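## Task

Find the foam block, which sits in one of six drawers spread over two short, slim file cabinets with three drawers each, and set it on the desk. When the scene ends, all drawers in the room must be completely closed, both cabinets must stay roughly where they were, and the robot must not be tipped or leaning. Anything that stays put only because the robot is holding it does not count.

## Robot and tools

ROBOT. A Hello Robot Stretch 4 with one arm: an omni-wheel base, a lift that rides up a mast, an arm that telescopes straight forward, a wrist with yaw, pitch and roll, and a two-finger gripper. It stands about 1.6 m tall; the base edge lies within 0.23 m of the base origin. A loose object may occasionally get nudged by the scene.

FRAMES. Base frame: origin on the floor below the base centre, x ahead, y to the left, z up. hand_pose is reported in this frame and marks a point between the open fingertips; with all wrist joints at 0 its axes line up with the base frame. Its printed position may be slightly wrong. The odometry frame is the base frame as it stood when the scene began; base_odometry heading runs -3.142 to 3.142, left positive, and counts wheel turns only, so slip shows up as travel.

execute_actions. Argument actions: a list holding one action or none (empty list = just report state and images). Optional cameras: a list from head_camera, head_left_camera, head_right_camera, wrist_camera, all; omitted, null or ["all"] gives every camera, [] gives none. An action contains base, joints or both, plus optional pace and contact_limits; alternatively it is {"end_of_arm": "enable_torque"} by itself, which re-powers any wrist or gripper motor that shut off, holding its current spot. Everything in one action starts at once and may finish at different times; no action runs over 15 s.
- base: exactly one key, each a relative offset measured from where the base last reported itself. translate_m: straight drive in metres, positive forward, -2 to 2. strafe_m: sideways slide in metres, positive left, -2 to 2. rotate_rad: spin in place in radians, positive counter-clockwise seen from above, -3.2 to 3.2.
- joints: one object keyed by joint name, each value an absolute target (not an offset). lift_m 0 to 1.2 m (done within 0.004). arm_m extension 0 to 0.55 m (0.004). wrist_yaw_rad -1.134 to 4.276 (0 ahead, positive left, 3.14 stowed back, past 3.4 the arm may obstruct; 0.02). wrist_pitch_rad -1.117 to 4.259 (0 level, 1.57 pointing down; 0.05). wrist_roll_rad -1.117 to 4.259 (0 keeps fingers level; positive turns clockwise viewed from behind the gripper; 0.02). gripper_m -0.038 to 0.141, the fingertip gap in metres (below 0 the tips squeeze together; 0.004).
- pace: "slow", "default", "fast" or "max" (default if absent). Base top speeds 0.1/0.3/0.4/0.6 m/s and 1/2/3/4 rad/s in that order; with the lift above 0.2 these shrink, down to 0.3 m/s and 1 rad/s at lift 1.2.
- contact_limits: only arm_m, 0 (gentlest) to 0.75 (firmest), default 0.5; how much force the arm move may apply before halting.
A joint target outside its range is clamped and flagged; any other bad value or unknown key rejects the call with no motion. A part you leave out of an action may keep pushing toward its earlier target without the status showing it. If a call reports a stop, later motion, wait and finished_scene calls in the same reply are skipped.

wait: seconds, 0 to 10; commands nothing and returns the same report. zoom_image: camera plus region [x0, y0, x1, y1] in pixels of that camera's latest full image, top-left origin, at most 504 by 504. finished_scene: scene number 1 or 2; irreversible, ends the scene once the last command has been held, and its result reports success and the next task.

RESULTS. base_status and joint_status: done (base wheels turned the full amount, even if slipping), off_target (resting short and maybe still pushing), contact_stop_at_<key> (blocked; that part goes slack, a slack lift may sag under load, slack wheels may roll), limit_stop_at_<name> (built-in limit), time_out, torque_fault. After these stops the old target is dropped. limit_stop_at_tilt means a lean over 6 degrees: lift, arm and wheels go slack and ignore commands until it eases. limit_stop_at_own_body means a joint nearly hit the robot; move it away (can happen with pitch below -0.2 and roll below -0.4 or above 4). on_its_own lists what happened uncommanded; its "held at" is the held target, not the actual position. lidar_m: 12 ranges in metres, 30-degree sectors, first straight ahead then counter-clockwise (4th left, 7th behind, 10th right); "-" means nothing seen or closer than 0.25 m; it sees from about 0.15 m up, so tabletops register, but misses glass, thin legs and much behind. wrist_depth_mm: 7x7 grid from top left, median depth 100 to 2000 mm, "-" unknown; the robot's own body appears. turned_by_wheels vs turned_by_imu: a gap above about 0.1 rad suggests a hit or slip and heading error of roughly their difference. base_tilt in degrees, forward and right positive, with a fixed bias up to about 1.5. motor_effort: percent of max, positive toward higher joint values, bracket = peak of last action (noisy); for wheel_0..2 positive turns the base right. An effort at rest flagged out of range hints at pushing or carrying.

GRIPPER. Command a gap smaller than the object to grasp; going further below squeezes harder and pulls the object toward the wrist, opening pushes it out. Neither the reading nor done proves a grasp; a firm hold at a target of 0 or more shows in gripper_m effort. Fingertips pressed onto a surface can jam: raise the lift. A wrist motor pushed to its limit (pressing on something, or over about 2 kg in a level gripper) faults and goes limp.

CAMERAS. head_camera 420x560 pinhole atop the mast, looking forward and down (turn the base to look around); head_left_camera and head_right_camera 420x672 fisheyes beside it, aimed more steeply down and showing the base and arm; wrist_camera 616x392 pinhole behind the fingers, tips near the bottom of the image. Calibration matrices map base-frame points into each camera; they carry small errors, larger for the wrist camera.

CAUTIONS. To unfold at the start, send lift_m 0.4 with wrist_yaw_rad 0 together. Do not turn or drive with over 1 kg held and arm_m above 0.2, especially at fast paces; steady pushes or pulls with a high gripper or high contact limit can tip the robot. Avoid dropping things, slamming drawers, hard collisions and torque faults.

Each tool is called after "Emit:" as name(argument=value, ...), one argument or row to a line, values as JSON.

## Session

Emit:
execute_actions(
  actions=[],
)

Scene clock: 0.00 s.
base_odometry: x=+0.000 y=+0.000 heading=+0.000 (m, m, rad; odometry frame)
turned_by_wheels: +0.000 (rad since the last result)
turned_by_imu: +0.000 (rad since the last result)
base_tilt: forward=-0.3 right=-0.1 (deg)
lidar_m: 1.90 2.04 2.00 2.44 2.00 1.47 1.56 2.00 1.91 2.06 1.26 1.16
base_status: not commanded
joint_positions: lift_m=+0.208 arm_m=-0.003 wrist_yaw_rad=+3.196 wrist_pitch_rad=-0.014 wrist_roll_rad=-0.009 gripper_m=+0.057
joint_status: not commanded
motor_effort: lift_m=+20 arm_m=-1 wrist_yaw_rad=+1 wrist_pitch_rad=-8 wrist_roll_rad=+0 gripper_m=-1 wheel_0=+0 wheel_1=+0 wheel_2=+0 (%)
hand_pose: x=-0.1245 y=+0.0716 z=+0.3899 quat_wxyz=(-0.027, +0.007, -0.004, +1.000) (m; base frame)
wrist_depth_mm: - 138 137 - - 1863 1661 / - - 136 - 1756 1537 1708 / - 105 136 1863 1661 1537 1756 / - 116 137 1863 1618 1576 1708 / 142 140 - 1983 1661 1499 1708 / 204 1618 212 1576 196 1464 1397 / 206 1025 960 153 1025 904 976
pictures: head_camera, head_left_camera, head_right_camera, wrist_camera
Images, in order (width x height): head_camera 420x560, head_left_camera 420x672, head_right_camera 420x672, wrist_camera 616x392.

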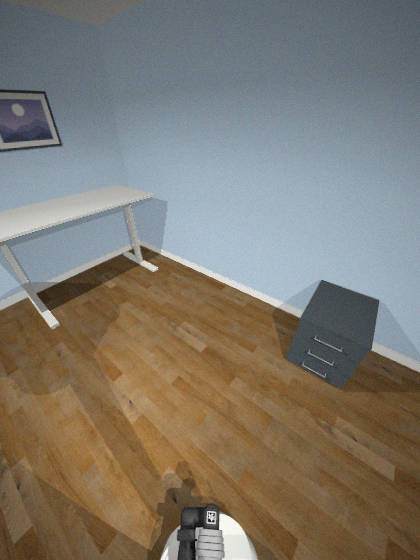

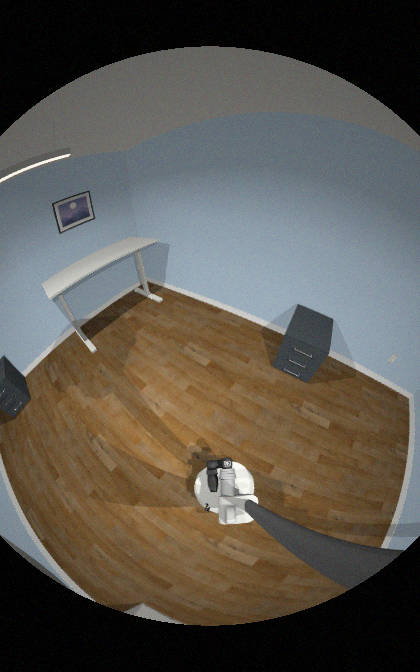

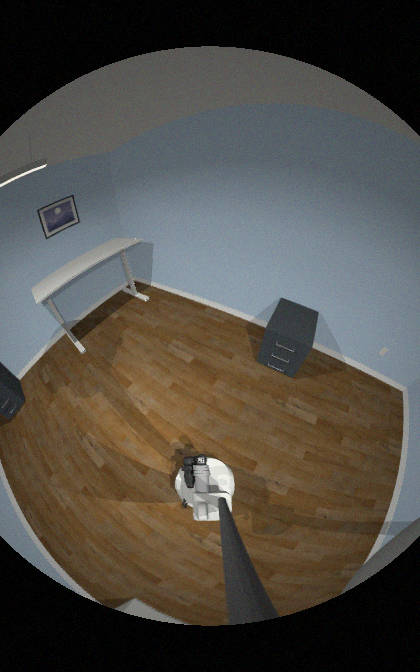

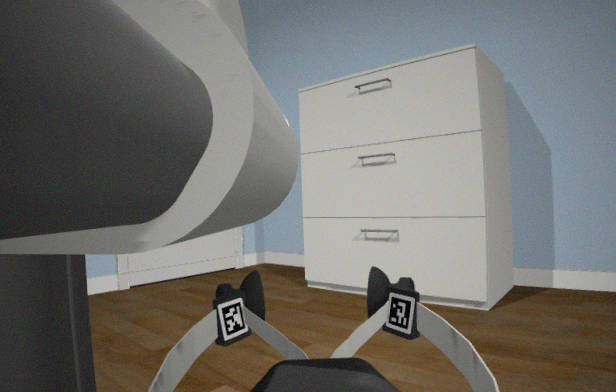

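Emit:
execute_actions(
  actions=[
    {"base":{"rotate_rad":-0.5},"joints":{"lift_m":0.4,"wrist_yaw_rad":0,"wrist_roll_rad":1.57,"gripper_m":0.08}},
  ],
  cameras=["head_camera","wrist_camera"],
)

Scene clock: 4.97 s.
base_odometry: x=+0.000 y=+0.000 heading=-0.500 (m, m, rad; odometry frame)
turned_by_wheels: -0.500 (rad since the last result)
turned_by_imu: -0.510 (rad since the last result)
base_tilt: forward=-0.3 right=-0.1 (deg)
lidar_m: 1.17 1.92 2.03 2.01 2.44 1.99 1.46 1.52 1.98 1.88 2.06 1.27
base_status: done
joint_positions: lift_m=+0.400 arm_m=-0.003 wrist_yaw_rad=+0.000 wrist_pitch_rad=-0.014 wrist_roll_rad=+1.570 gripper_m=+0.080
joint_status: all done
motor_effort: lift_m=+23(24) arm_m=+0(0) wrist_yaw_rad=+0(6) wrist_pitch_rad=-8(8) wrist_roll_rad=+0(2) gripper_m=+0(1) wheel_0=-1(6) wheel_1=-2(7) wheel_2=-2(6) (%)
hand_pose: x=+0.4568 y=-0.0873 z=+0.5821 quat_wxyz=(+0.707, +0.707, -0.005, +0.005) (m; base frame)
wrist_depth_mm: 1499 1499 1499 1464 1499 1138 809 / 1537 1499 1499 1537 1537 1138 820 / 1618 1537 1576 1537 991 991 854 / 1576 1618 1576 1576 991 991 854 / 1537 1618 1576 1618 1008 1008 842 / 1618 1618 214 1618 201 1205 854 / 1618 1661 1618 156 1661 1078 854
pictures: head_camera, wrist_camera
camera_calibration (this result's frames):
wrist_camera: T_world_to_cam=[[0.0188231, 0.020535, -0.999612, 0.582041], [0.0356882, 0.999138, 0.0211973, 0.124438], [0.999186, -0.0360733, 0.018074, -0.247644], [0, 0, 0, 1]] pos_world=[0.232045, -0.145216, 0.583654]
Images, in order (width x height): head_camera 420x560, wrist_camera 616x392.

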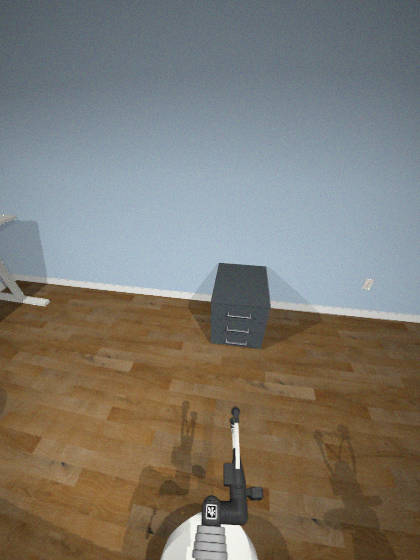

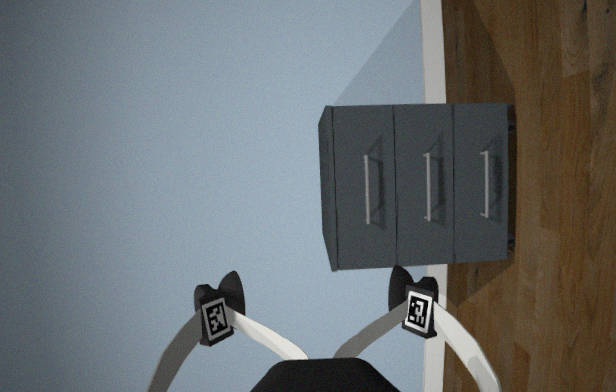

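Emit:
execute_actions(
  actions=[
    {"base":{"strafe_m":-0.1},"joints":{"lift_m":0.27}},
  ],
  cameras=[],
)

Emit:
execute_actions(
  actions=[
    {"base":{"translate_m":0.5}},
  ],
  cameras=["head_camera","wrist_camera"],
)

Scene clock: 8.83 s.
base_odometry: x=-0.048 y=-0.088 heading=-0.500 (m, m, rad; odometry frame)
turned_by_wheels: +0.000 (rad since the last result)
turned_by_imu: +0.002 (rad since the last result)
base_tilt: forward=-0.3 right=-0.1 (deg)
lidar_m: 1.15 1.92 2.16 2.11 2.53 1.99 1.46 1.53 1.86 1.80 1.97 1.77
base_status: done
joint_positions: lift_m=+0.270 arm_m=-0.003 wrist_yaw_rad=+0.000 wrist_pitch_rad=-0.014 wrist_roll_rad=+1.570 gripper_m=+0.080
joint_status: all done
motor_effort: lift_m=+17(22) arm_m=+0(0) wrist_yaw_rad=+1(0) wrist_pitch_rad=-8(9) wrist_roll_rad=+0(1) gripper_m=-1(1) wheel_0=+1(9) wheel_1=+0(12) wheel_2=-1(6) (%)
hand_pose: x=+0.4568 y=-0.0874 z=+0.4525 quat_wxyz=(+0.707, +0.707, -0.005, +0.005) (m; base frame)
wrist_depth_mm: 1499 1499 1499 1464 1499 904 640 / 1537 1499 1499 1537 1499 917 634 / 1537 1537 1576 1499 1464 931 661 / 1576 1576 1537 1008 976 946 668 / 1618 1618 1576 991 1008 976 661 / 1618 1618 215 1618 202 891 668 / 1661 1618 1661 156 1618 820 683
pictures: none
No camera images: the call's "cameras" was empty. Leave "cameras" out to get every camera's image.

Scene clock: 11.97 s.
base_odometry: x=+0.391 y=-0.328 heading=-0.500 (m, m, rad; odometry frame)
turned_by_wheels: +0.000 (rad since the last result)
turned_by_imu: +0.000 (rad since the last result)
base_tilt: forward=-0.3 right=-0.1 (deg)
lidar_m: 0.67 1.35 2.05 2.04 2.71 2.50 1.97 2.16 1.91 1.84 1.66 0.71
base_status: done
joint_positions: lift_m=+0.270 arm_m=-0.003 wrist_yaw_rad=+0.000 wrist_pitch_rad=-0.014 wrist_roll_rad=+1.570 gripper_m=+0.080
joint_status: not commanded
motor_effort: lift_m=+18(18) arm_m=-1(1) wrist_yaw_rad=+0(1) wrist_pitch_rad=-8(9) wrist_roll_rad=+1(0) gripper_m=+0(1) wheel_0=+0(3) wheel_1=+1(4) wheel_2=+2(13) (%)
hand_pose: x=+0.4568 y=-0.0874 z=+0.4525 quat_wxyz=(+0.707, +0.707, -0.005, +0.005) (m; base frame)
wrist_depth_mm: 991 991 1008 1008 1008 891 640 / 1008 1025 1025 1008 1008 768 585 / 1042 1025 1025 459 462 462 469 / 1060 1078 1042 469 469 473 473 / 1078 1078 1060 473 480 480 477 / 1078 1078 214 484 202 484 488 / 1118 1078 1118 156 484 492 496
pictures: head_camera, wrist_camera
camera_calibration (this result's frames):
wrist_camera: T_world_to_cam=[[0.0188292, 0.0205299, -0.999612, 0.45249], [0.0359837, 0.999128, 0.0211978, 0.127135], [0.999175, -0.0363689, 0.018074, -0.245299], [0, 0, 0, 1]] pos_world=[0.232002, -0.145235, 0.454053]
Images, in order (width x height): head_camera 420x560, wrist_camera 616x392.

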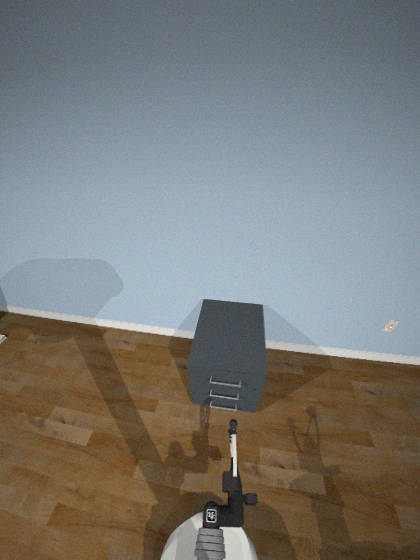

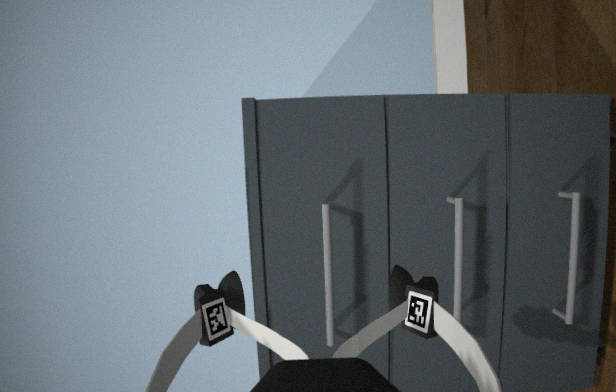

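Emit:
execute_actions(
  actions=[
    {"joints":{"lift_m":0.255,"arm_m":0.215},"contact_limits":{"arm_m":0.2}},
  ],
  cameras=["wrist_camera"],
)

Emit:
execute_actions(
  actions=[
    {"joints":{"gripper_m":-0.02}},
  ],
  cameras=[],
)

Emit:
execute_actions(
  actions=[
    {"base":{"translate_m":-0.25},"pace":"slow"},
  ],
  cameras=["head_camera","wrist_camera"],
)

Scene clock: 15.83 s.
base_odometry: x=+0.391 y=-0.328 heading=-0.500 (m, m, rad; odometry frame)
turned_by_wheels: +0.000 (rad since the last result)
turned_by_imu: +0.002 (rad since the last result)
base_tilt: forward=-0.3 right=-0.1 (deg)
lidar_m: 0.65 1.36 2.03 2.05 2.74 2.51 1.99 2.13 1.91 1.84 1.62 0.70
base_status: not commanded
joint_positions: lift_m=+0.255 arm_m=+0.214 wrist_yaw_rad=+0.000 wrist_pitch_rad=-0.014 wrist_roll_rad=+1.570 gripper_m=+0.080
joint_status: all done
motor_effort: lift_m=+17(18) arm_m=+5(2) wrist_yaw_rad=+1(0) wrist_pitch_rad=-8(9) wrist_roll_rad=+0(1) gripper_m=-1(2) wheel_0=+0(0) wheel_1=+0(1) wheel_2=+2(2) (%)
contact_limits: arm_m 0.2
hand_pose: x=+0.6735 y=-0.0874 z=+0.4376 quat_wxyz=(+0.707, +0.707, -0.005, +0.005) (m; base frame)
wrist_depth_mm: 778 798 241 241 242 241 - / 798 809 244 244 244 243 245 / 809 820 246 247 248 249 249 / 831 831 249 250 253 252 252 / 842 854 254 254 255 256 257 / 854 866 215 258 201 260 260 / 866 866 259 156 262 260 -
pictures: wrist_camera
camera_calibration (this result's frames):
wrist_camera: T_world_to_cam=[[0.0190211, 0.0206217, -0.999606, 0.433393], [0.0360489, 0.999123, 0.0212977, 0.119584], [0.999169, -0.0364399, 0.018261, -0.461696], [0, 0, 0, 1]] pos_world=[0.448758, -0.14524, 0.439107]
Images, in order (width x height): wrist_camera 616x392.

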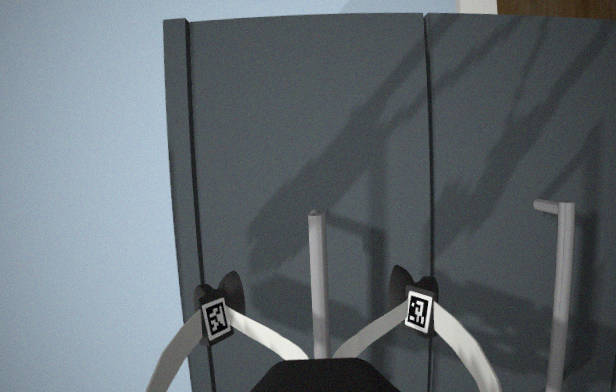

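Scene clock: 17.57 s.
base_odometry: x=+0.391 y=-0.328 heading=-0.500 (m, m, rad; odometry frame)
turned_by_wheels: +0.000 (rad since the last result)
turned_by_imu: +0.001 (rad since the last result)
base_tilt: forward=-0.3 right=-0.1 (deg)
lidar_m: 0.65 1.36 2.03 2.06 2.74 2.51 1.96 2.12 1.92 1.85 1.65 0.71
base_status: not commanded
joint_positions: lift_m=+0.255 arm_m=+0.214 wrist_yaw_rad=+0.001 wrist_pitch_rad=-0.012 wrist_roll_rad=+1.570 gripper_m=-0.019
joint_status: all done
motor_effort: lift_m=+18(18) arm_m=+3(5) wrist_yaw_rad=-2(2) wrist_pitch_rad=-13(13) wrist_roll_rad=+0(0) gripper_m=-16(20) wheel_0=+0(0) wheel_1=+0(0) wheel_2=+1(2) (%)
hand_pose: x=+0.6739 y=-0.0871 z=+0.4370 quat_wxyz=(+0.707, +0.707, -0.004, +0.005) (m; base frame)
wrist_depth_mm: 798 788 236 236 237 242 - / 798 788 240 239 241 245 244 / 820 809 242 243 245 248 249 / 820 831 248 247 247 252 251 / 831 831 250 250 251 256 256 / 842 854 252 205 185 259 260 / 866 866 257 202 259 262 -
pictures: none
No camera images: the call's "cameras" was empty. Leave "cameras" out to get every camera's image.

Scene clock: 21.33 s.
base_odometry: x=+0.171 y=-0.208 heading=-0.499 (m, m, rad; odometry frame)
turned_by_wheels: +0.001 (rad since the last result)
turned_by_imu: +0.006 (rad since the last result)
base_tilt: forward=-0.3 right=-0.1 (deg)
lidar_m: 0.66 1.64 2.13 2.07 2.62 2.26 1.72 1.85 1.88 1.81 1.97 0.70
base_status: done
joint_positions: lift_m=+0.255 arm_m=+0.214 wrist_yaw_rad=+0.013 wrist_pitch_rad=-0.012 wrist_roll_rad=+1.570 gripper_m=-0.019
joint_status: not commanded
on_its_own: wrist_yaw_rad is at rest, and its effort (-35) is outside its rest range (-13 to +13)
motor_effort: lift_m=+18(18) arm_m=+4(4) wrist_yaw_rad=-35(39) wrist_pitch_rad=-15(13) wrist_roll_rad=+0(0) gripper_m=-19(19) wheel_0=+8(10) wheel_1=+1(5) wheel_2=+9(11) (%)
hand_pose: x=+0.6749 y=-0.0837 z=+0.4370 quat_wxyz=(+0.707, +0.707, +0.000, +0.009) (m; base frame)
wrist_depth_mm: 1042 1025 235 233 235 842 609 / 1025 1042 236 238 238 492 496 / 1078 1060 241 240 243 496 500 / 1078 1098 245 246 247 504 504 / 1118 1098 251 249 251 512 512 / 1098 1118 253 205 187 521 530 / 1118 1160 219 220 259 530 530
pictures: head_camera, wrist_camera
camera_calibration (this result's frames):
wrist_camera: T_world_to_cam=[[0.0168358, 0.020836, -0.999641, 0.434211], [0.023461, 0.999499, 0.0212282, 0.124455], [0.999583, -0.02381, 0.0163386, -0.461286], [0, 0, 0, 1]] pos_world=[0.450864, -0.144423, 0.43895]
Images, in order (width x height): head_camera 420x560, wrist_camera 616x392.

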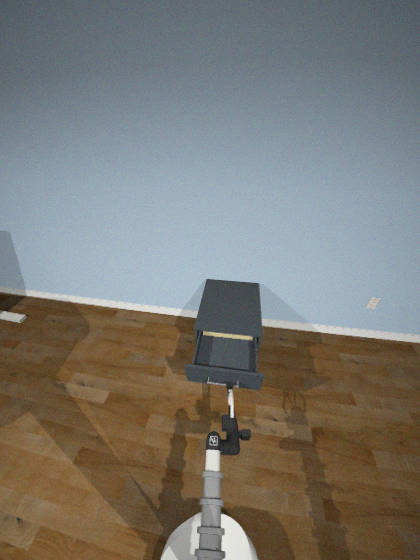

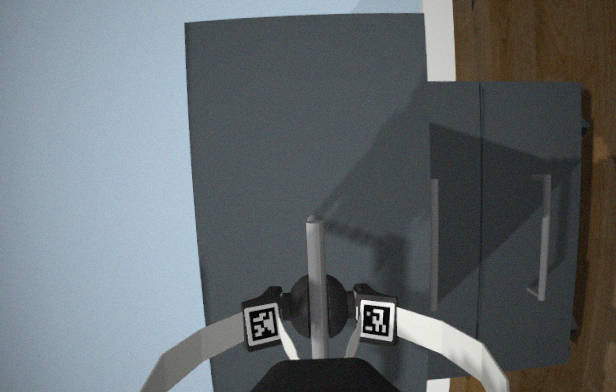

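Emit:
zoom_image(
  camera="head_camera",
  region=[160,270,300,410],
)

Region (160, 270, 300, 410) of head_camera's 420x560 image, scaled by 3.600, with more detail than that image has.

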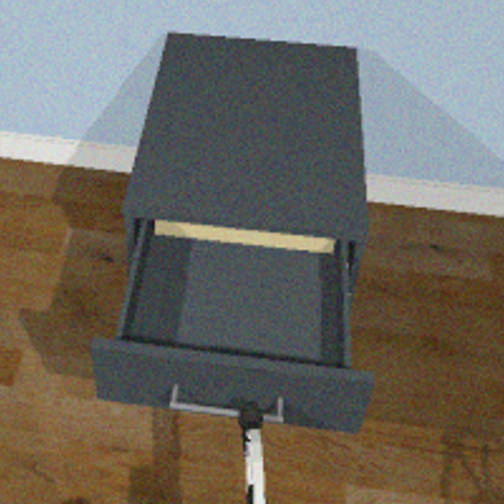

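Empty. Close, next drawer (spacing ~0.16).

Emit:
execute_actions(
  actions=[
    {"base":{"translate_m":0.26},"pace":"slow"},
  ],
  cameras=[],
)

Emit:
execute_actions(
  actions=[
    {"joints":{"gripper_m":0.08}},
  ],
  cameras=[],
)

Emit:
execute_actions(
  actions=[
    {"joints":{"arm_m":0.1}},
  ],
  cameras=[],
)

Emit:
execute_actions(
  actions=[
    {"joints":{"lift_m":0.1}},
  ],
  cameras=[],
)

Emit:
execute_actions(
  actions=[
    {"joints":{"arm_m":0.205},"contact_limits":{"arm_m":0.2}},
  ],
  cameras=["wrist_camera"],
)

Scene clock: 30.67 s.
base_odometry: x=+0.400 y=-0.332 heading=-0.499 (m, m, rad; odometry frame)
turned_by_wheels: -0.001 (rad since the last result)
turned_by_imu: +0.001 (rad since the last result)
base_tilt: forward=-0.3 right=-0.1 (deg)
lidar_m: 0.64 1.35 2.00 2.04 2.74 2.52 1.97 2.13 1.89 1.85 1.64 0.71
base_status: done
joint_positions: lift_m=+0.255 arm_m=+0.214 wrist_yaw_rad=-0.007 wrist_pitch_rad=-0.012 wrist_roll_rad=+1.570 gripper_m=-0.020
joint_status: not commanded
on_its_own: wrist_yaw_rad is at rest, and its effort (+20) is outside its rest range (-13 to +13)
motor_effort: lift_m=+18(18) arm_m=+3(3) wrist_yaw_rad=+20(35) wrist_pitch_rad=-13(13) wrist_roll_rad=+1(0) gripper_m=-15(19) wheel_0=-3(13) wheel_1=+0(4) wheel_2=-6(11) (%)
hand_pose: x=+0.6732 y=-0.0893 z=+0.4370 quat_wxyz=(+0.707, +0.707, -0.007, +0.002) (m; base frame)
wrist_depth_mm: 759 778 232 234 233 234 - / 798 798 235 236 236 237 236 / 809 798 236 237 238 239 240 / 820 809 240 241 242 243 242 / 831 820 242 243 244 245 246 / 842 842 244 209 187 249 249 / 866 854 249 211 250 250 -
pictures: none
No camera images: the call's "cameras" was empty. Leave "cameras" out to get every camera's image.

Scene clock: 32.40 s.
base_odometry: x=+0.400 y=-0.332 heading=-0.499 (m, m, rad; odometry frame)
turned_by_wheels: +0.000 (rad since the last result)
turned_by_imu: +0.001 (rad since the last result)
base_tilt: forward=-0.3 right=-0.1 (deg)
lidar_m: 0.65 1.35 1.98 2.04 2.73 2.51 1.97 2.14 1.91 1.85 1.61 0.69
base_status: not commanded
joint_positions: lift_m=+0.255 arm_m=+0.214 wrist_yaw_rad=-0.001 wrist_pitch_rad=-0.013 wrist_roll_rad=+1.570 gripper_m=+0.080
joint_status: all done
motor_effort: lift_m=+18(18) arm_m=+3(3) wrist_yaw_rad=+4(20) wrist_pitch_rad=-12(13) wrist_roll_rad=+0(0) gripper_m=+2(18) wheel_0=-2(2) wheel_1=-1(1) wheel_2=-3(6) (%)
hand_pose: x=+0.6737 y=-0.0877 z=+0.4372 quat_wxyz=(+0.707, +0.707, -0.005, +0.004) (m; base frame)
wrist_depth_mm: 768 768 229 230 231 233 - / 788 788 234 234 233 235 236 / 820 798 236 236 237 237 239 / 809 809 238 238 240 239 241 / 842 820 242 242 243 245 245 / 854 842 218 244 196 249 248 / 854 866 249 152 250 250 -
pictures: none
No camera images: the call's "cameras" was empty. Leave "cameras" out to get every camera's image.

Scene clock: 33.77 s.
base_odometry: x=+0.400 y=-0.332 heading=-0.499 (m, m, rad; odometry frame)
turned_by_wheels: +0.000 (rad since the last result)
turned_by_imu: +0.001 (rad since the last result)
base_tilt: forward=-0.3 right=-0.1 (deg)
lidar_m: 0.65 1.35 2.00 2.05 2.74 2.52 1.98 2.15 1.85 1.86 1.59 0.69
base_status: not commanded
joint_positions: lift_m=+0.255 arm_m=+0.101 wrist_yaw_rad=+0.000 wrist_pitch_rad=-0.014 wrist_roll_rad=+1.570 gripper_m=+0.080
joint_status: all done
motor_effort: lift_m=+19(19) arm_m=-4(6) wrist_yaw_rad=+1(4) wrist_pitch_rad=-9(15) wrist_roll_rad=+0(0) gripper_m=-9(1) wheel_0=-2(2) wheel_1=-1(0) wheel_2=-1(2) (%)
hand_pose: x=+0.5602 y=-0.0874 z=+0.4374 quat_wxyz=(+0.707, +0.707, -0.005, +0.005) (m; base frame)
wrist_depth_mm: 891 878 904 904 904 842 615 / 904 891 343 345 347 347 347 / 917 931 347 349 349 353 351 / 931 931 357 355 357 353 355 / 960 946 362 359 359 362 362 / 960 946 214 362 201 364 366 / 976 991 366 156 366 370 370
pictures: none
No camera images: the call's "cameras" was empty. Leave "cameras" out to get every camera's image.

Scene clock: 35.50 s.
base_odometry: x=+0.400 y=-0.332 heading=-0.499 (m, m, rad; odometry frame)
turned_by_wheels: +0.000 (rad since the last result)
turned_by_imu: +0.001 (rad since the last result)
base_tilt: forward=-0.3 right=-0.1 (deg)
lidar_m: 0.64 1.36 2.01 2.05 2.72 2.52 1.97 2.17 1.91 1.83 1.64 0.70
base_status: not commanded
joint_positions: lift_m=+0.100 arm_m=+0.101 wrist_yaw_rad=+0.000 wrist_pitch_rad=-0.014 wrist_roll_rad=+1.570 gripper_m=+0.080
joint_status: all done
motor_effort: lift_m=+17(18) arm_m=-5(4) wrist_yaw_rad=+1(1) wrist_pitch_rad=-9(9) wrist_roll_rad=+0(0) gripper_m=-1(2) wheel_0=-2(2) wheel_1=+0(1) wheel_2=-1(1) (%)
hand_pose: x=+0.5602 y=-0.0874 z=+0.2825 quat_wxyz=(+0.707, +0.707, -0.005, +0.005) (m; base frame)
wrist_depth_mm: 878 891 891 904 878 554 399 / 891 343 342 343 347 345 364 / 349 349 349 349 347 349 351 / 353 351 351 353 357 355 364 / 931 355 357 359 359 359 377 / 960 364 214 364 202 364 394 / 976 366 368 156 370 368 394
pictures: none
No camera images: the call's "cameras" was empty. Leave "cameras" out to get every camera's image.

Scene clock: 36.80 s.
base_odometry: x=+0.400 y=-0.332 heading=-0.499 (m, m, rad; odometry frame)
turned_by_wheels: +0.000 (rad since the last result)
turned_by_imu: +0.001 (rad since the last result)
base_tilt: forward=-0.3 right=-0.1 (deg)
lidar_m: 0.66 1.35 2.03 2.04 2.73 2.51 1.98 2.16 1.91 1.85 1.63 0.70
base_status: not commanded
joint_positions: lift_m=+0.100 arm_m=+0.204 wrist_yaw_rad=+0.000 wrist_pitch_rad=-0.014 wrist_roll_rad=+1.570 gripper_m=+0.080
joint_status: all done
motor_effort: lift_m=+18(18) arm_m=+5(9) wrist_yaw_rad=+1(2) wrist_pitch_rad=-9(9) wrist_roll_rad=+0(0) gripper_m=-1(1) wheel_0=-2(2) wheel_1=-1(1) wheel_2=-1(1) (%)
contact_limits: arm_m 0.2
hand_pose: x=+0.6635 y=-0.0874 z=+0.2825 quat_wxyz=(+0.707, +0.707, -0.005, +0.005) (m; base frame)
wrist_depth_mm: 238 240 239 241 240 241 - / 241 242 242 243 242 245 244 / 245 245 245 246 248 248 247 / 248 249 248 249 249 252 251 / 251 253 252 252 253 253 255 / 255 255 214 255 201 258 258 / 257 257 259 156 263 263 -
pictures: wrist_camera
camera_calibration (this result's frames):
wrist_camera: T_world_to_cam=[[0.018855, 0.0206217, -0.99961, 0.278714], [0.0360685, 0.999122, 0.021292, 0.123239], [0.999171, -0.0364558, 0.0180947, -0.448844], [0, 0, 0, 1]] pos_world=[0.438772, -0.145241, 0.284103]
Images, in order (width x height): wrist_camera 616x392.

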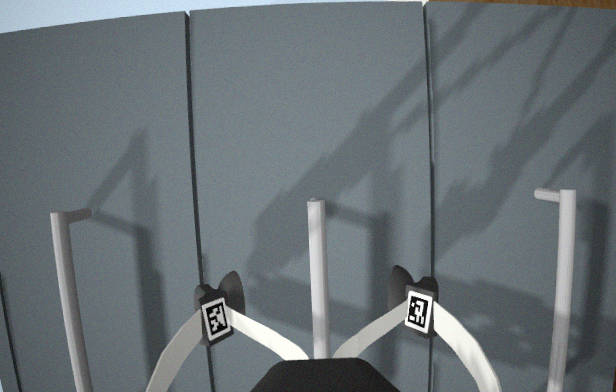

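Emit:
execute_actions(
  actions=[
    {"joints":{"gripper_m":-0.02}},
  ],
  cameras=[],
)

Emit:
execute_actions(
  actions=[
    {"base":{"translate_m":-0.28},"pace":"slow"},
  ],
  cameras=["head_camera"],
)

Emit:
zoom_image(
  camera="head_camera",
  region=[160,270,300,410],
)

Scene clock: 40.30 s.
base_odometry: x=+0.400 y=-0.332 heading=-0.499 (m, m, rad; odometry frame)
turned_by_wheels: +0.000 (rad since the last result)
turned_by_imu: +0.001 (rad since the last result)
base_tilt: forward=-0.3 right=-0.1 (deg)
lidar_m: 0.64 1.35 2.01 2.05 2.73 2.52 1.97 2.14 1.89 1.85 1.64 0.69
base_status: not commanded
joint_positions: lift_m=+0.100 arm_m=+0.204 wrist_yaw_rad=+0.001 wrist_pitch_rad=-0.012 wrist_roll_rad=+1.570 gripper_m=-0.019
joint_status: all done
motor_effort: lift_m=+18(18) arm_m=+4(5) wrist_yaw_rad=-2(2) wrist_pitch_rad=-14(14) wrist_roll_rad=+0(0) gripper_m=-19(21) wheel_0=-2(1) wheel_1=-1(1) wheel_2=-1(1) (%)
hand_pose: x=+0.6638 y=-0.0871 z=+0.2820 quat_wxyz=(+0.707, +0.707, -0.004, +0.005) (m; base frame)
wrist_depth_mm: 238 238 236 236 237 242 - / 240 242 239 239 241 243 244 / 244 245 242 242 243 249 248 / 247 248 246 245 248 251 250 / 251 251 250 248 250 255 254 / 253 256 250 205 185 258 259 / 256 258 254 200 257 260 -
pictures: none
No camera images: the call's "cameras" was empty. Leave "cameras" out to get every camera's image.

Scene clock: 44.37 s.
base_odometry: x=+0.154 y=-0.198 heading=-0.497 (m, m, rad; odometry frame)
turned_by_wheels: +0.001 (rad since the last result)
turned_by_imu: +0.007 (rad since the last result)
base_tilt: forward=-0.3 right=-0.1 (deg)
lidar_m: 0.68 1.64 2.11 2.08 2.63 2.24 1.69 1.84 1.90 1.82 1.96 0.68
base_status: done
joint_positions: lift_m=+0.100 arm_m=+0.204 wrist_yaw_rad=+0.014 wrist_pitch_rad=-0.012 wrist_roll_rad=+1.570 gripper_m=-0.019
joint_status: not commanded
on_its_own: wrist_yaw_rad is at rest, and its effort (-38) is outside its rest range (-13 to +13)
motor_effort: lift_m=+18(18) arm_m=+3(4) wrist_yaw_rad=-38(40) wrist_pitch_rad=-14(14) wrist_roll_rad=+0(0) gripper_m=-17(20) wheel_0=+9(8) wheel_1=+2(5) wheel_2=+8(9) (%)
hand_pose: x=+0.6649 y=-0.0835 z=+0.2820 quat_wxyz=(+0.707, +0.707, +0.000, +0.009) (m; base frame)
wrist_depth_mm: 1060 1078 231 233 234 539 389 / 1042 1078 236 237 237 521 399 / 1078 521 238 239 241 530 413 / 1118 530 244 244 246 535 404 / 1138 1138 247 247 250 539 418 / 1182 1138 252 206 186 544 421 / 1182 1182 218 217 257 469 413
pictures: head_camera
Images, in order (width x height): head_camera 420x560.

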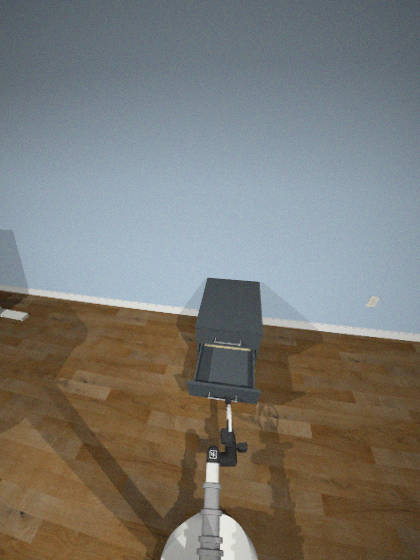

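Region (160, 270, 300, 410) of head_camera's 420x560 image, scaled by 3.600, with more detail than that image has.

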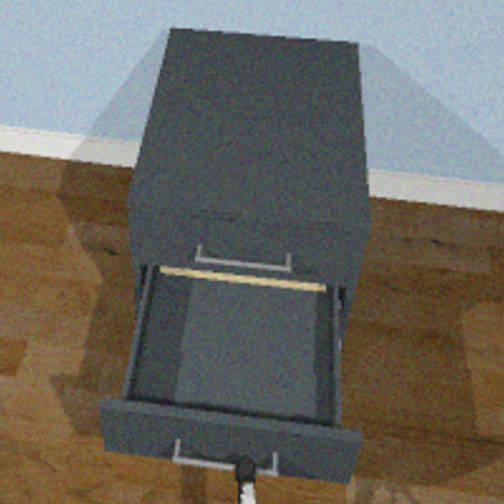

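Emit:
execute_actions(
  actions=[
    {"base":{"translate_m":0.29},"pace":"slow"},
  ],
  cameras=[],
)

Emit:
execute_actions(
  actions=[
    {"joints":{"gripper_m":0.08}},
  ],
  cameras=[],
)

Emit:
execute_actions(
  actions=[
    {"joints":{"arm_m":0.1}},
  ],
  cameras=[],
)

Emit:
execute_actions(
  actions=[
    {"joints":{"lift_m":0.0,"wrist_pitch_rad":0.25}},
  ],
  cameras=["wrist_camera"],
)

Scene clock: 50.70 s.
base_odometry: x=+0.409 y=-0.337 heading=-0.498 (m, m, rad; odometry frame)
turned_by_wheels: -0.001 (rad since the last result)
turned_by_imu: +0.000 (rad since the last result)
base_tilt: forward=-0.3 right=-0.1 (deg)
lidar_m: 0.64 1.33 2.00 2.03 2.74 2.54 2.01 2.17 1.91 1.85 1.62 0.68
base_status: done
joint_positions: lift_m=+0.100 arm_m=+0.204 wrist_yaw_rad=-0.007 wrist_pitch_rad=-0.012 wrist_roll_rad=+1.570 gripper_m=-0.020
joint_status: not commanded
on_its_own: wrist_yaw_rad is at rest, and its effort (+21) is outside its rest range (-13 to +13)
motor_effort: lift_m=+18(18) arm_m=+3(4) wrist_yaw_rad=+21(37) wrist_pitch_rad=-13(13) wrist_roll_rad=+0(0) gripper_m=-16(18) wheel_0=-1(12) wheel_1=+0(8) wheel_2=-6(6) (%)
hand_pose: x=+0.6632 y=-0.0894 z=+0.2820 quat_wxyz=(+0.707, +0.707, -0.007, +0.002) (m; base frame)
wrist_depth_mm: 229 230 231 233 232 233 - / 233 233 234 235 236 235 236 / 234 236 236 236 238 237 239 / 237 237 238 239 241 241 241 / 238 241 241 241 243 243 245 / 242 243 244 208 187 247 247 / 246 246 248 210 247 249 -
pictures: none
No camera images: the call's "cameras" was empty. Leave "cameras" out to get every camera's image.

Scene clock: 52.43 s.
base_odometry: x=+0.409 y=-0.337 heading=-0.498 (m, m, rad; odometry frame)
turned_by_wheels: +0.000 (rad since the last result)
turned_by_imu: +0.001 (rad since the last result)
base_tilt: forward=-0.3 right=-0.1 (deg)
lidar_m: 0.62 1.34 1.98 2.05 2.73 2.52 1.99 2.13 1.91 1.83 1.59 0.65
base_status: not commanded
joint_positions: lift_m=+0.100 arm_m=+0.204 wrist_yaw_rad=-0.001 wrist_pitch_rad=-0.013 wrist_roll_rad=+1.570 gripper_m=+0.080
joint_status: all done
motor_effort: lift_m=+18(18) arm_m=+4(3) wrist_yaw_rad=+4(21) wrist_pitch_rad=-11(14) wrist_roll_rad=+0(0) gripper_m=+1(15) wheel_0=-1(2) wheel_1=+0(0) wheel_2=-3(6) (%)
hand_pose: x=+0.6637 y=-0.0877 z=+0.2823 quat_wxyz=(+0.707, +0.707, -0.005, +0.004) (m; base frame)
wrist_depth_mm: 228 228 229 229 229 231 - / 230 231 232 233 234 234 234 / 235 234 235 236 236 237 237 / 236 237 237 238 238 240 241 / 241 240 241 241 242 242 243 / 242 245 243 244 196 246 249 / 245 246 247 151 249 249 -
pictures: none
No camera images: the call's "cameras" was empty. Leave "cameras" out to get every camera's image.

Scene clock: 53.73 s.
base_odometry: x=+0.409 y=-0.337 heading=-0.498 (m, m, rad; odometry frame)
turned_by_wheels: +0.000 (rad since the last result)
turned_by_imu: +0.001 (rad since the last result)
base_tilt: forward=-0.3 right=-0.1 (deg)
lidar_m: 0.64 1.37 2.03 2.06 2.74 2.52 2.00 2.15 1.89 1.86 1.59 0.70
base_status: not commanded
joint_positions: lift_m=+0.100 arm_m=+0.101 wrist_yaw_rad=+0.000 wrist_pitch_rad=-0.014 wrist_roll_rad=+1.570 gripper_m=+0.080
joint_status: all done
motor_effort: lift_m=+19(19) arm_m=-4(5) wrist_yaw_rad=+1(4) wrist_pitch_rad=-9(17) wrist_roll_rad=+0(0) gripper_m=-5(1) wheel_0=-1(0) wheel_1=+0(0) wheel_2=-1(3) (%)
hand_pose: x=+0.5602 y=-0.0874 z=+0.2824 quat_wxyz=(+0.707, +0.707, -0.005, +0.005) (m; base frame)
wrist_depth_mm: 891 866 878 891 866 500 377 / 330 334 334 334 334 334 336 / 334 334 338 338 336 342 343 / 342 343 342 343 343 343 362 / 349 347 349 349 345 349 349 / 931 349 215 351 201 349 355 / 976 355 357 156 357 357 394
pictures: none
No camera images: the call's "cameras" was empty. Leave "cameras" out to get every camera's image.

Scene clock: 55.17 s.
base_odometry: x=+0.409 y=-0.337 heading=-0.498 (m, m, rad; odometry frame)
turned_by_wheels: +0.000 (rad since the last result)
turned_by_imu: +0.001 (rad since the last result)
base_tilt: forward=-0.3 right=-0.1 (deg)
lidar_m: 0.63 1.35 2.02 2.04 2.71 2.54 1.99 2.15 1.91 1.85 1.60 0.67
base_status: not commanded
joint_positions: lift_m=+0.000 arm_m=+0.101 wrist_yaw_rad=+0.000 wrist_pitch_rad=+0.252 wrist_roll_rad=+1.570 gripper_m=+0.080
joint_status: all done
motor_effort: lift_m=+18(17) arm_m=-4(5) wrist_yaw_rad=+1(1) wrist_pitch_rad=-7(10) wrist_roll_rad=+0(0) gripper_m=-2(0) wheel_0=+0(0) wheel_1=+0(0) wheel_2=-1(1) (%)
hand_pose: x=+0.5511 y=-0.0874 z=+0.1065 quat_wxyz=(+0.702, +0.701, +0.089, -0.089) (m; base frame)
wrist_depth_mm: 768 798 842 569 315 215 - / 291 307 329 349 322 218 179 / 294 312 330 353 325 222 181 / 297 315 334 357 330 224 182 / 297 317 338 362 332 225 183 / 304 322 214 366 201 215 183 / 304 322 347 156 315 203 -
pictures: wrist_camera
camera_calibration (this result's frames):
wrist_camera: T_world_to_cam=[[-0.244746, 0.0206288, -0.969368, 0.246956], [0.0404738, 0.99912, 0.0110431, 0.129727], [0.968742, -0.0365312, -0.245366, -0.288487], [0, 0, 0, 1]] pos_world=[0.334661, -0.145246, 0.167174]
Images, in order (width x height): wrist_camera 616x392.

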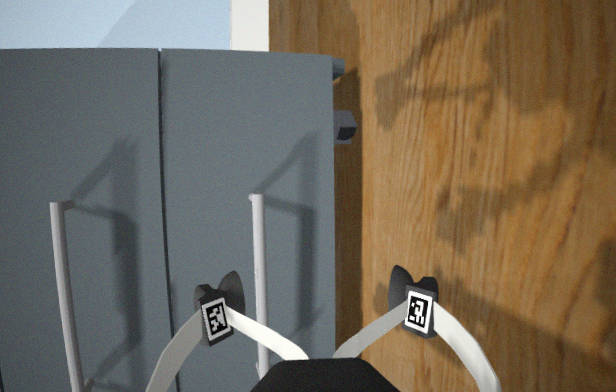

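Emit:
execute_actions(
  actions=[
    {"joints":{"lift_m":0.021,"arm_m":0.2},"contact_limits":{"arm_m":0.2}},
  ],
  cameras=["wrist_camera"],
)

Emit:
execute_actions(
  actions=[
    {"joints":{"gripper_m":-0.02}},
  ],
  cameras=[],
)

Emit:
execute_actions(
  actions=[
    {"base":{"translate_m":-0.28},"pace":"slow"},
  ],
  cameras=["head_camera"],
)

Emit:
zoom_image(
  camera="head_camera",
  region=[160,280,300,420],
)

Scene clock: 59.07 s.
base_odometry: x=+0.409 y=-0.337 heading=-0.498 (m, m, rad; odometry frame)
turned_by_wheels: +0.000 (rad since the last result)
turned_by_imu: +0.002 (rad since the last result)
base_tilt: forward=-0.3 right=-0.1 (deg)
lidar_m: 0.59 1.35 2.04 2.05 2.73 2.52 1.97 2.19 1.90 1.85 1.59 0.67
base_status: not commanded
joint_positions: lift_m=+0.021 arm_m=+0.199 wrist_yaw_rad=+0.000 wrist_pitch_rad=+0.252 wrist_roll_rad=+1.570 gripper_m=+0.080
joint_status: all done
motor_effort: lift_m=+23(30) arm_m=+6(2) wrist_yaw_rad=+2(2) wrist_pitch_rad=-8(7) wrist_roll_rad=+0(0) gripper_m=+3(5) wheel_0=+0(0) wheel_1=+0(0) wheel_2=-1(1) (%)
contact_limits: arm_m 0.2
hand_pose: x=+0.6493 y=-0.0875 z=+0.1270 quat_wxyz=(+0.702, +0.701, +0.089, -0.089) (m; base frame)
wrist_depth_mm: 207 218 229 246 263 242 - / 208 219 234 250 266 246 200 / 212 222 237 252 270 249 203 / 213 225 243 251 272 252 205 / 214 227 243 255 276 253 206 / 217 230 218 258 201 242 206 / 219 229 247 155 285 229 -
pictures: wrist_camera
camera_calibration (this result's frames):
wrist_camera: T_world_to_cam=[[-0.244879, 0.0207197, -0.969332, 0.290927], [0.0408463, 0.999104, 0.0110372, 0.12539], [0.968693, -0.0368909, -0.245506, -0.378527], [0, 0, 0, 1]] pos_world=[0.432797, -0.145269, 0.18769]
Images, in order (width x height): wrist_camera 616x392.

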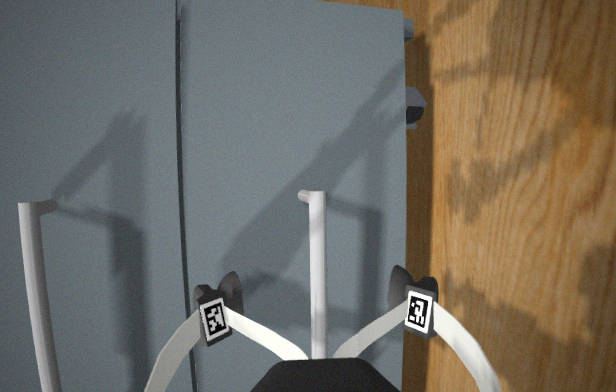

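Scene clock: 60.80 s.
base_odometry: x=+0.409 y=-0.337 heading=-0.498 (m, m, rad; odometry frame)
turned_by_wheels: +0.000 (rad since the last result)
turned_by_imu: +0.001 (rad since the last result)
base_tilt: forward=-0.3 right=-0.1 (deg)
lidar_m: 0.63 1.35 2.00 2.01 2.74 2.54 1.98 2.17 1.89 1.85 1.60 0.68
base_status: not commanded
joint_positions: lift_m=+0.021 arm_m=+0.199 wrist_yaw_rad=+0.001 wrist_pitch_rad=+0.253 wrist_roll_rad=+1.570 gripper_m=-0.019
joint_status: all done
motor_effort: lift_m=+22(23) arm_m=+4(5) wrist_yaw_rad=-2(1) wrist_pitch_rad=-10(10) wrist_roll_rad=-1(0) gripper_m=-17(19) wheel_0=-1(0) wheel_1=+0(0) wheel_2=-1(1) (%)
hand_pose: x=+0.6497 y=-0.0872 z=+0.1267 quat_wxyz=(+0.702, +0.701, +0.090, -0.089) (m; base frame)
wrist_depth_mm: 207 216 229 244 262 239 - / 208 220 231 247 265 244 198 / 210 222 234 251 267 248 201 / 212 224 236 251 271 250 204 / 214 227 242 254 276 251 205 / 216 229 238 206 186 252 205 / 220 229 212 206 281 218 -
pictures: none
No camera images: the call's "cameras" was empty. Leave "cameras" out to get every camera's image.

Scene clock: 64.90 s.
base_odometry: x=+0.163 y=-0.203 heading=-0.496 (m, m, rad; odometry frame)
turned_by_wheels: +0.001 (rad since the last result)
turned_by_imu: +0.007 (rad since the last result)
base_tilt: forward=-0.3 right=-0.1 (deg)
lidar_m: 0.68 1.67 2.12 2.07 2.62 2.27 1.71 1.84 1.89 1.83 1.96 0.67
base_status: done
joint_positions: lift_m=+0.021 arm_m=+0.199 wrist_yaw_rad=+0.011 wrist_pitch_rad=+0.253 wrist_roll_rad=+1.570 gripper_m=-0.019
joint_status: not commanded
on_its_own: wrist_yaw_rad is at rest, and its effort (-32) is outside its rest range (-13 to +13)
motor_effort: lift_m=+23(22) arm_m=+3(4) wrist_yaw_rad=-32(33) wrist_pitch_rad=-11(10) wrist_roll_rad=-1(0) gripper_m=-17(21) wheel_0=+6(8) wheel_1=+3(1) wheel_2=+8(11) (%)
hand_pose: x=+0.6506 y=-0.0842 z=+0.1267 quat_wxyz=(+0.702, +0.701, +0.093, -0.085) (m; base frame)
wrist_depth_mm: 917 976 229 243 293 239 - / 917 976 232 248 265 243 199 / 449 480 236 250 268 246 202 / 459 480 239 254 272 251 204 / 466 488 245 254 278 251 206 / 469 492 244 206 188 253 205 / 477 500 213 207 287 219 -
pictures: head_camera
Images, in order (width x height): head_camera 420x560.

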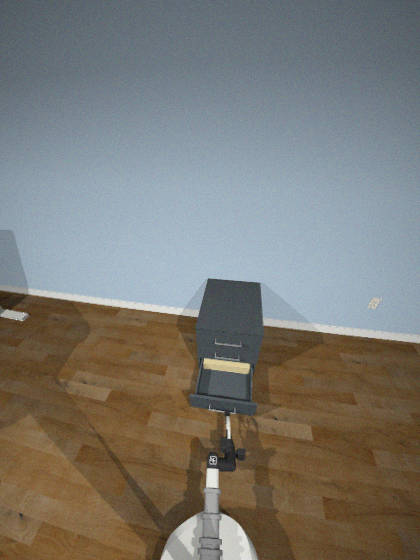

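Region (160, 280, 300, 420) of head_camera's 420x560 image, scaled by 3.600, with more detail than that image has.

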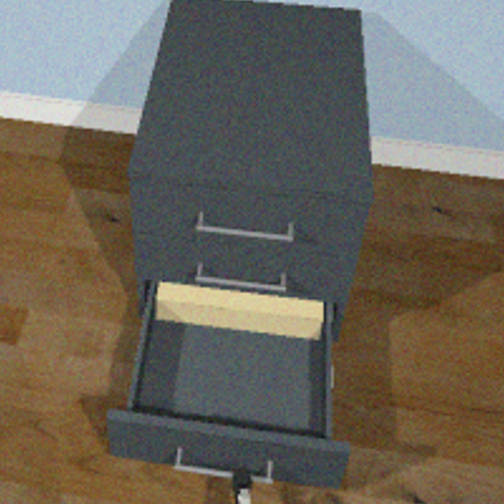

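Empty. Close and go to the other cabinet.

Emit:
execute_actions(
  actions=[
    {"base":{"translate_m":0.29},"pace":"slow"},
  ],
  cameras=[],
)

Emit:
execute_actions(
  actions=[
    {"joints":{"gripper_m":0.08}},
  ],
  cameras=[],
)

Emit:
execute_actions(
  actions=[
    {"base":{"translate_m":-0.9},"joints":{"arm_m":0.0,"lift_m":0.2,"wrist_pitch_rad":0}},
  ],
  cameras=["wrist_camera"],
)

Emit:
execute_actions(
  actions=[
    {"base":{"rotate_rad":1.5},"joints":{"lift_m":0.255}},
  ],
  cameras=["head_camera"],
)

Scene clock: 71.93 s.
base_odometry: x=+0.417 y=-0.341 heading=-0.496 (m, m, rad; odometry frame)
turned_by_wheels: +0.000 (rad since the last result)
turned_by_imu: +0.001 (rad since the last result)
base_tilt: forward=-0.3 right=-0.1 (deg)
lidar_m: 0.62 1.34 1.98 2.04 2.76 2.54 2.01 2.16 1.87 1.86 1.60 0.68
base_status: done
joint_positions: lift_m=+0.021 arm_m=+0.199 wrist_yaw_rad=-0.005 wrist_pitch_rad=+0.255 wrist_roll_rad=+1.570 gripper_m=-0.020
joint_status: not commanded
on_its_own: wrist_yaw_rad is at rest, and its effort (+15) is outside its rest range (-13 to +13)
motor_effort: lift_m=+23(22) arm_m=+3(3) wrist_yaw_rad=+15(32) wrist_pitch_rad=-17(16) wrist_roll_rad=-1(1) gripper_m=-13(19) wheel_0=+0(11) wheel_1=+2(13) wheel_2=-5(7) (%)
hand_pose: x=+0.6491 y=-0.0888 z=+0.1262 quat_wxyz=(+0.701, +0.701, +0.088, -0.092) (m; base frame)
wrist_depth_mm: 199 209 224 237 254 238 - / 200 211 224 239 256 243 200 / 202 214 227 243 259 248 202 / 204 216 229 243 263 250 204 / 207 218 235 244 265 251 204 / 208 220 231 213 187 250 204 / 211 220 236 216 273 216 -
pictures: none
No camera images: the call's "cameras" was empty. Leave "cameras" out to get every camera's image.

Scene clock: 73.67 s.
base_odometry: x=+0.418 y=-0.341 heading=-0.496 (m, m, rad; odometry frame)
turned_by_wheels: +0.000 (rad since the last result)
turned_by_imu: +0.001 (rad since the last result)
base_tilt: forward=-0.3 right=-0.1 (deg)
lidar_m: 0.62 1.33 2.00 2.04 2.75 2.52 2.00 2.18 1.89 1.86 1.61 0.64
base_status: not commanded
joint_positions: lift_m=+0.021 arm_m=+0.199 wrist_yaw_rad=-0.001 wrist_pitch_rad=+0.257 wrist_roll_rad=+1.570 gripper_m=+0.080
joint_status: all done
motor_effort: lift_m=+23(22) arm_m=+4(3) wrist_yaw_rad=+3(15) wrist_pitch_rad=-22(21) wrist_roll_rad=-1(1) gripper_m=+2(13) wheel_0=+0(0) wheel_1=+2(2) wheel_2=-2(5) (%)
hand_pose: x=+0.6493 y=-0.0877 z=+0.1257 quat_wxyz=(+0.701, +0.701, +0.090, -0.091) (m; base frame)
wrist_depth_mm: 196 208 222 236 253 237 - / 200 210 225 239 257 241 198 / 201 213 227 241 259 245 200 / 204 216 230 243 262 248 202 / 206 217 233 245 266 249 204 / 207 220 229 247 201 237 203 / 211 221 236 163 276 225 -
pictures: none
No camera images: the call's "cameras" was empty. Leave "cameras" out to get every camera's image.

Scene clock: 78.17 s.
base_odometry: x=-0.374 y=+0.087 heading=-0.496 (m, m, rad; odometry frame)
turned_by_wheels: +0.000 (rad since the last result)
turned_by_imu: +0.003 (rad since the last result)
base_tilt: forward=-0.3 right=-0.1 (deg)
lidar_m: 1.53 2.30 2.19 2.48 2.06 1.62 1.10 1.17 1.83 1.79 1.90 2.18
base_status: done
joint_positions: lift_m=+0.200 arm_m=+0.001 wrist_yaw_rad=+0.000 wrist_pitch_rad=+0.003 wrist_roll_rad=+1.570 gripper_m=+0.080
joint_status: all done
motor_effort: lift_m=+22(28) arm_m=-5(2) wrist_yaw_rad=+1(4) wrist_pitch_rad=-8(72) wrist_roll_rad=-1(1) gripper_m=+0(9) wheel_0=+0(5) wheel_1=-1(6) wheel_2=-1(8) (%)
hand_pose: x=+0.4602 y=-0.0874 z=+0.3773 quat_wxyz=(+0.707, +0.707, +0.001, -0.001) (m; base frame)
wrist_depth_mm: 1808 1756 1863 1863 1430 732 525 / 1921 1863 1863 1921 1397 732 530 / 1863 - 1863 1983 1336 768 530 / 1863 1921 1983 1366 1366 778 535 / 1921 1983 1983 1366 1366 778 544 / 1921 1983 214 - 202 715 559 / 1983 1983 - 156 1397 676 564
pictures: wrist_camera
camera_calibration (this result's frames):
wrist_camera: T_world_to_cam=[[0.00214196, 0.0210406, -0.999776, 0.385091], [0.036496, 0.999111, 0.0211048, 0.128448], [0.999332, -0.0365331, 0.00137216, -0.241187], [0, 0, 0, 1]] pos_world=[0.235513, -0.145248, 0.382625]
Images, in order (width x height): wrist_camera 616x392.

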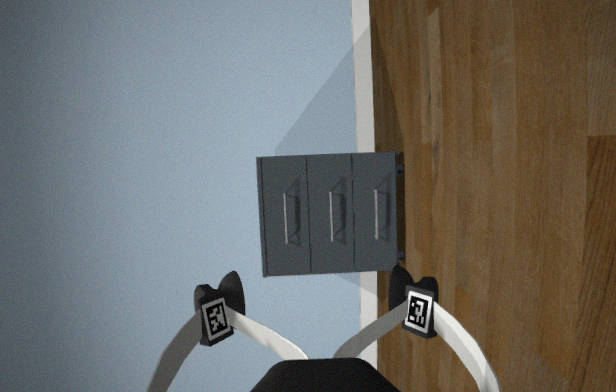

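Scene clock: 80.17 s.
base_odometry: x=-0.374 y=+0.087 heading=+1.004 (m, m, rad; odometry frame)
turned_by_wheels: +1.500 (rad since the last result)
turned_by_imu: +1.537 (rad since the last result)
base_tilt: forward=-0.3 right=-0.1 (deg)
lidar_m: 2.26 2.14 1.65 1.09 1.16 1.82 1.79 1.89 2.19 1.53 2.26 2.24
base_status: done
joint_positions: lift_m=+0.255 arm_m=+0.001 wrist_yaw_rad=+0.000 wrist_pitch_rad=+0.003 wrist_roll_rad=+1.570 gripper_m=+0.080
joint_status: all done
motor_effort: lift_m=+23(22) arm_m=-5(4) wrist_yaw_rad=+1(1) wrist_pitch_rad=-8(8) wrist_roll_rad=-1(2) gripper_m=-3(4) wheel_0=+0(7) wheel_1=-1(11) wheel_2=+1(4) (%)
hand_pose: x=+0.4602 y=-0.0874 z=+0.4323 quat_wxyz=(+0.707, +0.707, +0.001, -0.001) (m; base frame)
wrist_depth_mm: - - - - 1537 820 609 / - - - - 1661 854 609 / - - - - 1708 878 615 / - - - - 1708 891 621 / - - - - 1808 904 634 / - - 214 - 201 842 627 / - - - 156 1576 778 640
pictures: head_camera
Images, in order (width x height): head_camera 420x560.

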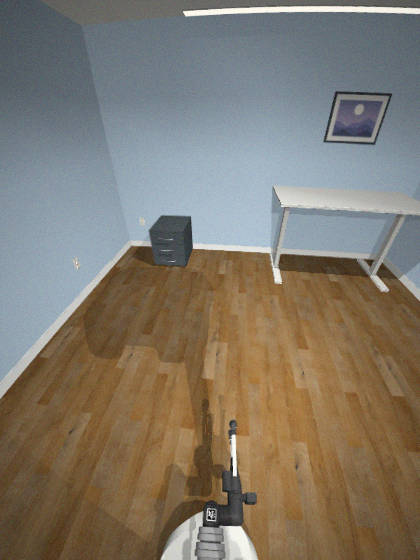

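Emit:
execute_actions(
  actions=[
    {"base":{"rotate_rad":-0.07}},
  ],
  cameras=[],
)

Emit:
execute_actions(
  actions=[
    {"base":{"translate_m":1.1},"pace":"fast"},
  ],
  cameras=[],
)

Emit:
execute_actions(
  actions=[
    {"base":{"strafe_m":0.75},"pace":"fast"},
  ],
  cameras=["head_camera","wrist_camera"],
)

Scene clock: 83.17 s.
base_odometry: x=-0.374 y=+0.087 heading=+0.934 (m, m, rad; odometry frame)
turned_by_wheels: -0.070 (rad since the last result)
turned_by_imu: -0.070 (rad since the last result)
base_tilt: forward=-0.3 right=-0.1 (deg)
lidar_m: 2.21 2.29 1.67 1.07 1.13 1.86 1.78 1.85 2.24 1.54 2.24 2.25
base_status: done
joint_positions: lift_m=+0.255 arm_m=+0.001 wrist_yaw_rad=+0.000 wrist_pitch_rad=+0.003 wrist_roll_rad=+1.570 gripper_m=+0.080
joint_status: not commanded
motor_effort: lift_m=+23(23) arm_m=-5(5) wrist_yaw_rad=+1(1) wrist_pitch_rad=-8(9) wrist_roll_rad=-1(1) gripper_m=-2(0) wheel_0=+2(5) wheel_1=-1(5) wheel_2=-1(4) (%)
hand_pose: x=+0.4602 y=-0.0874 z=+0.4323 quat_wxyz=(+0.707, +0.707, +0.001, -0.001) (m; base frame)
wrist_depth_mm: - - - - 1618 820 609 / - - - - 1576 842 603 / - - - - 1708 878 609 / - - - - 1808 878 621 / - - - - 1756 891 621 / - - 214 - 200 831 634 / - - - 156 1618 778 647
pictures: none
No camera images: the call's "cameras" was empty. Leave "cameras" out to get every camera's image.

Scene clock: 87.27 s.
base_odometry: x=+0.280 y=+0.972 heading=+0.934 (m, m, rad; odometry frame)
turned_by_wheels: +0.000 (rad since the last result)
turned_by_imu: +0.000 (rad since the last result)
base_tilt: forward=-0.3 right=-0.1 (deg)
lidar_m: 1.63 1.42 1.68 1.59 1.65 1.63 2.92 3.01 1.74 2.12 1.54 1.12
base_status: done
joint_positions: lift_m=+0.255 arm_m=+0.001 wrist_yaw_rad=+0.000 wrist_pitch_rad=+0.003 wrist_roll_rad=+1.570 gripper_m=+0.080
joint_status: not commanded
motor_effort: lift_m=+23(23) arm_m=-5(5) wrist_yaw_rad=+1(1) wrist_pitch_rad=-9(8) wrist_roll_rad=-1(1) gripper_m=+1(3) wheel_0=+1(6) wheel_1=-1(2) wheel_2=+0(13) (%)
hand_pose: x=+0.4602 y=-0.0874 z=+0.4323 quat_wxyz=(+0.707, +0.707, +0.001, -0.001) (m; base frame)
wrist_depth_mm: 1576 1138 1576 1661 1618 831 603 / 1618 1138 1618 1661 1281 831 603 / 1661 1618 1661 1576 1661 854 609 / 1618 1708 1661 1661 1661 878 621 / 1618 1618 1576 1618 1708 904 627 / 1618 1708 214 1661 201 831 621 / 1661 1576 1618 155 1618 768 647
pictures: none
No camera images: the call's "cameras" was empty. Leave "cameras" out to get every camera's image.

Scene clock: 90.37 s.
base_odometry: x=-0.323 y=+1.418 heading=+0.934 (m, m, rad; odometry frame)
turned_by_wheels: +0.000 (rad since the last result)
turned_by_imu: -0.002 (rad since the last result)
base_tilt: forward=-0.3 right=-0.1 (deg)
lidar_m: 1.22 1.25 0.89 0.83 0.87 1.23 1.37 3.03 2.44 2.88 1.56 1.64
base_status: done
joint_positions: lift_m=+0.255 arm_m=+0.001 wrist_yaw_rad=+0.000 wrist_pitch_rad=+0.003 wrist_roll_rad=+1.570 gripper_m=+0.080
joint_status: not commanded
motor_effort: lift_m=+22(23) arm_m=-5(4) wrist_yaw_rad=+1(1) wrist_pitch_rad=-8(8) wrist_roll_rad=-2(1) gripper_m=-1(3) wheel_0=+2(12) wheel_1=-2(7) wheel_2=+0(2) (%)
hand_pose: x=+0.4602 y=-0.0874 z=+0.4323 quat_wxyz=(+0.707, +0.707, +0.001, -0.001) (m; base frame)
wrist_depth_mm: 1618 1576 1618 1661 1576 831 603 / 1576 1661 1618 1618 1661 866 597 / 1661 1618 1618 1661 1661 866 615 / 1618 1661 1661 1661 1397 891 621 / 1576 1618 1618 1060 1042 904 627 / 1618 1618 214 1060 202 831 627 / 1576 1618 1661 156 1430 768 640
pictures: head_camera, wrist_camera
camera_calibration (this result's frames):
wrist_camera: T_world_to_cam=[[0.00214013, 0.0210407, -0.999776, 0.440063], [0.0364138, 0.999114, 0.0211047, 0.127303], [0.999335, -0.0364509, 0.00137206, -0.241247], [0, 0, 0, 1]] pos_world=[0.235509, -0.145243, 0.437608]
Images, in order (width x height): head_camera 420x560, wrist_camera 616x392.

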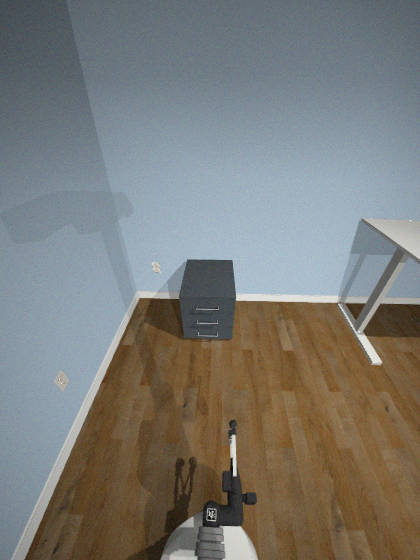

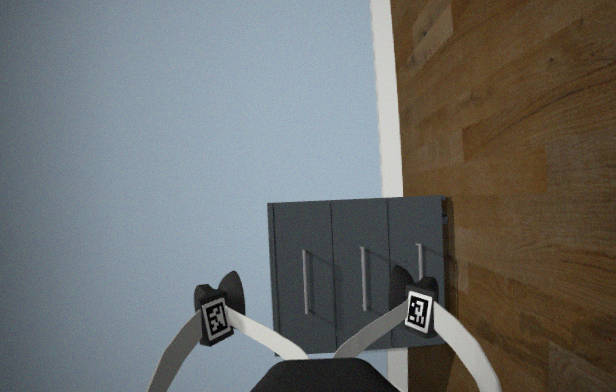

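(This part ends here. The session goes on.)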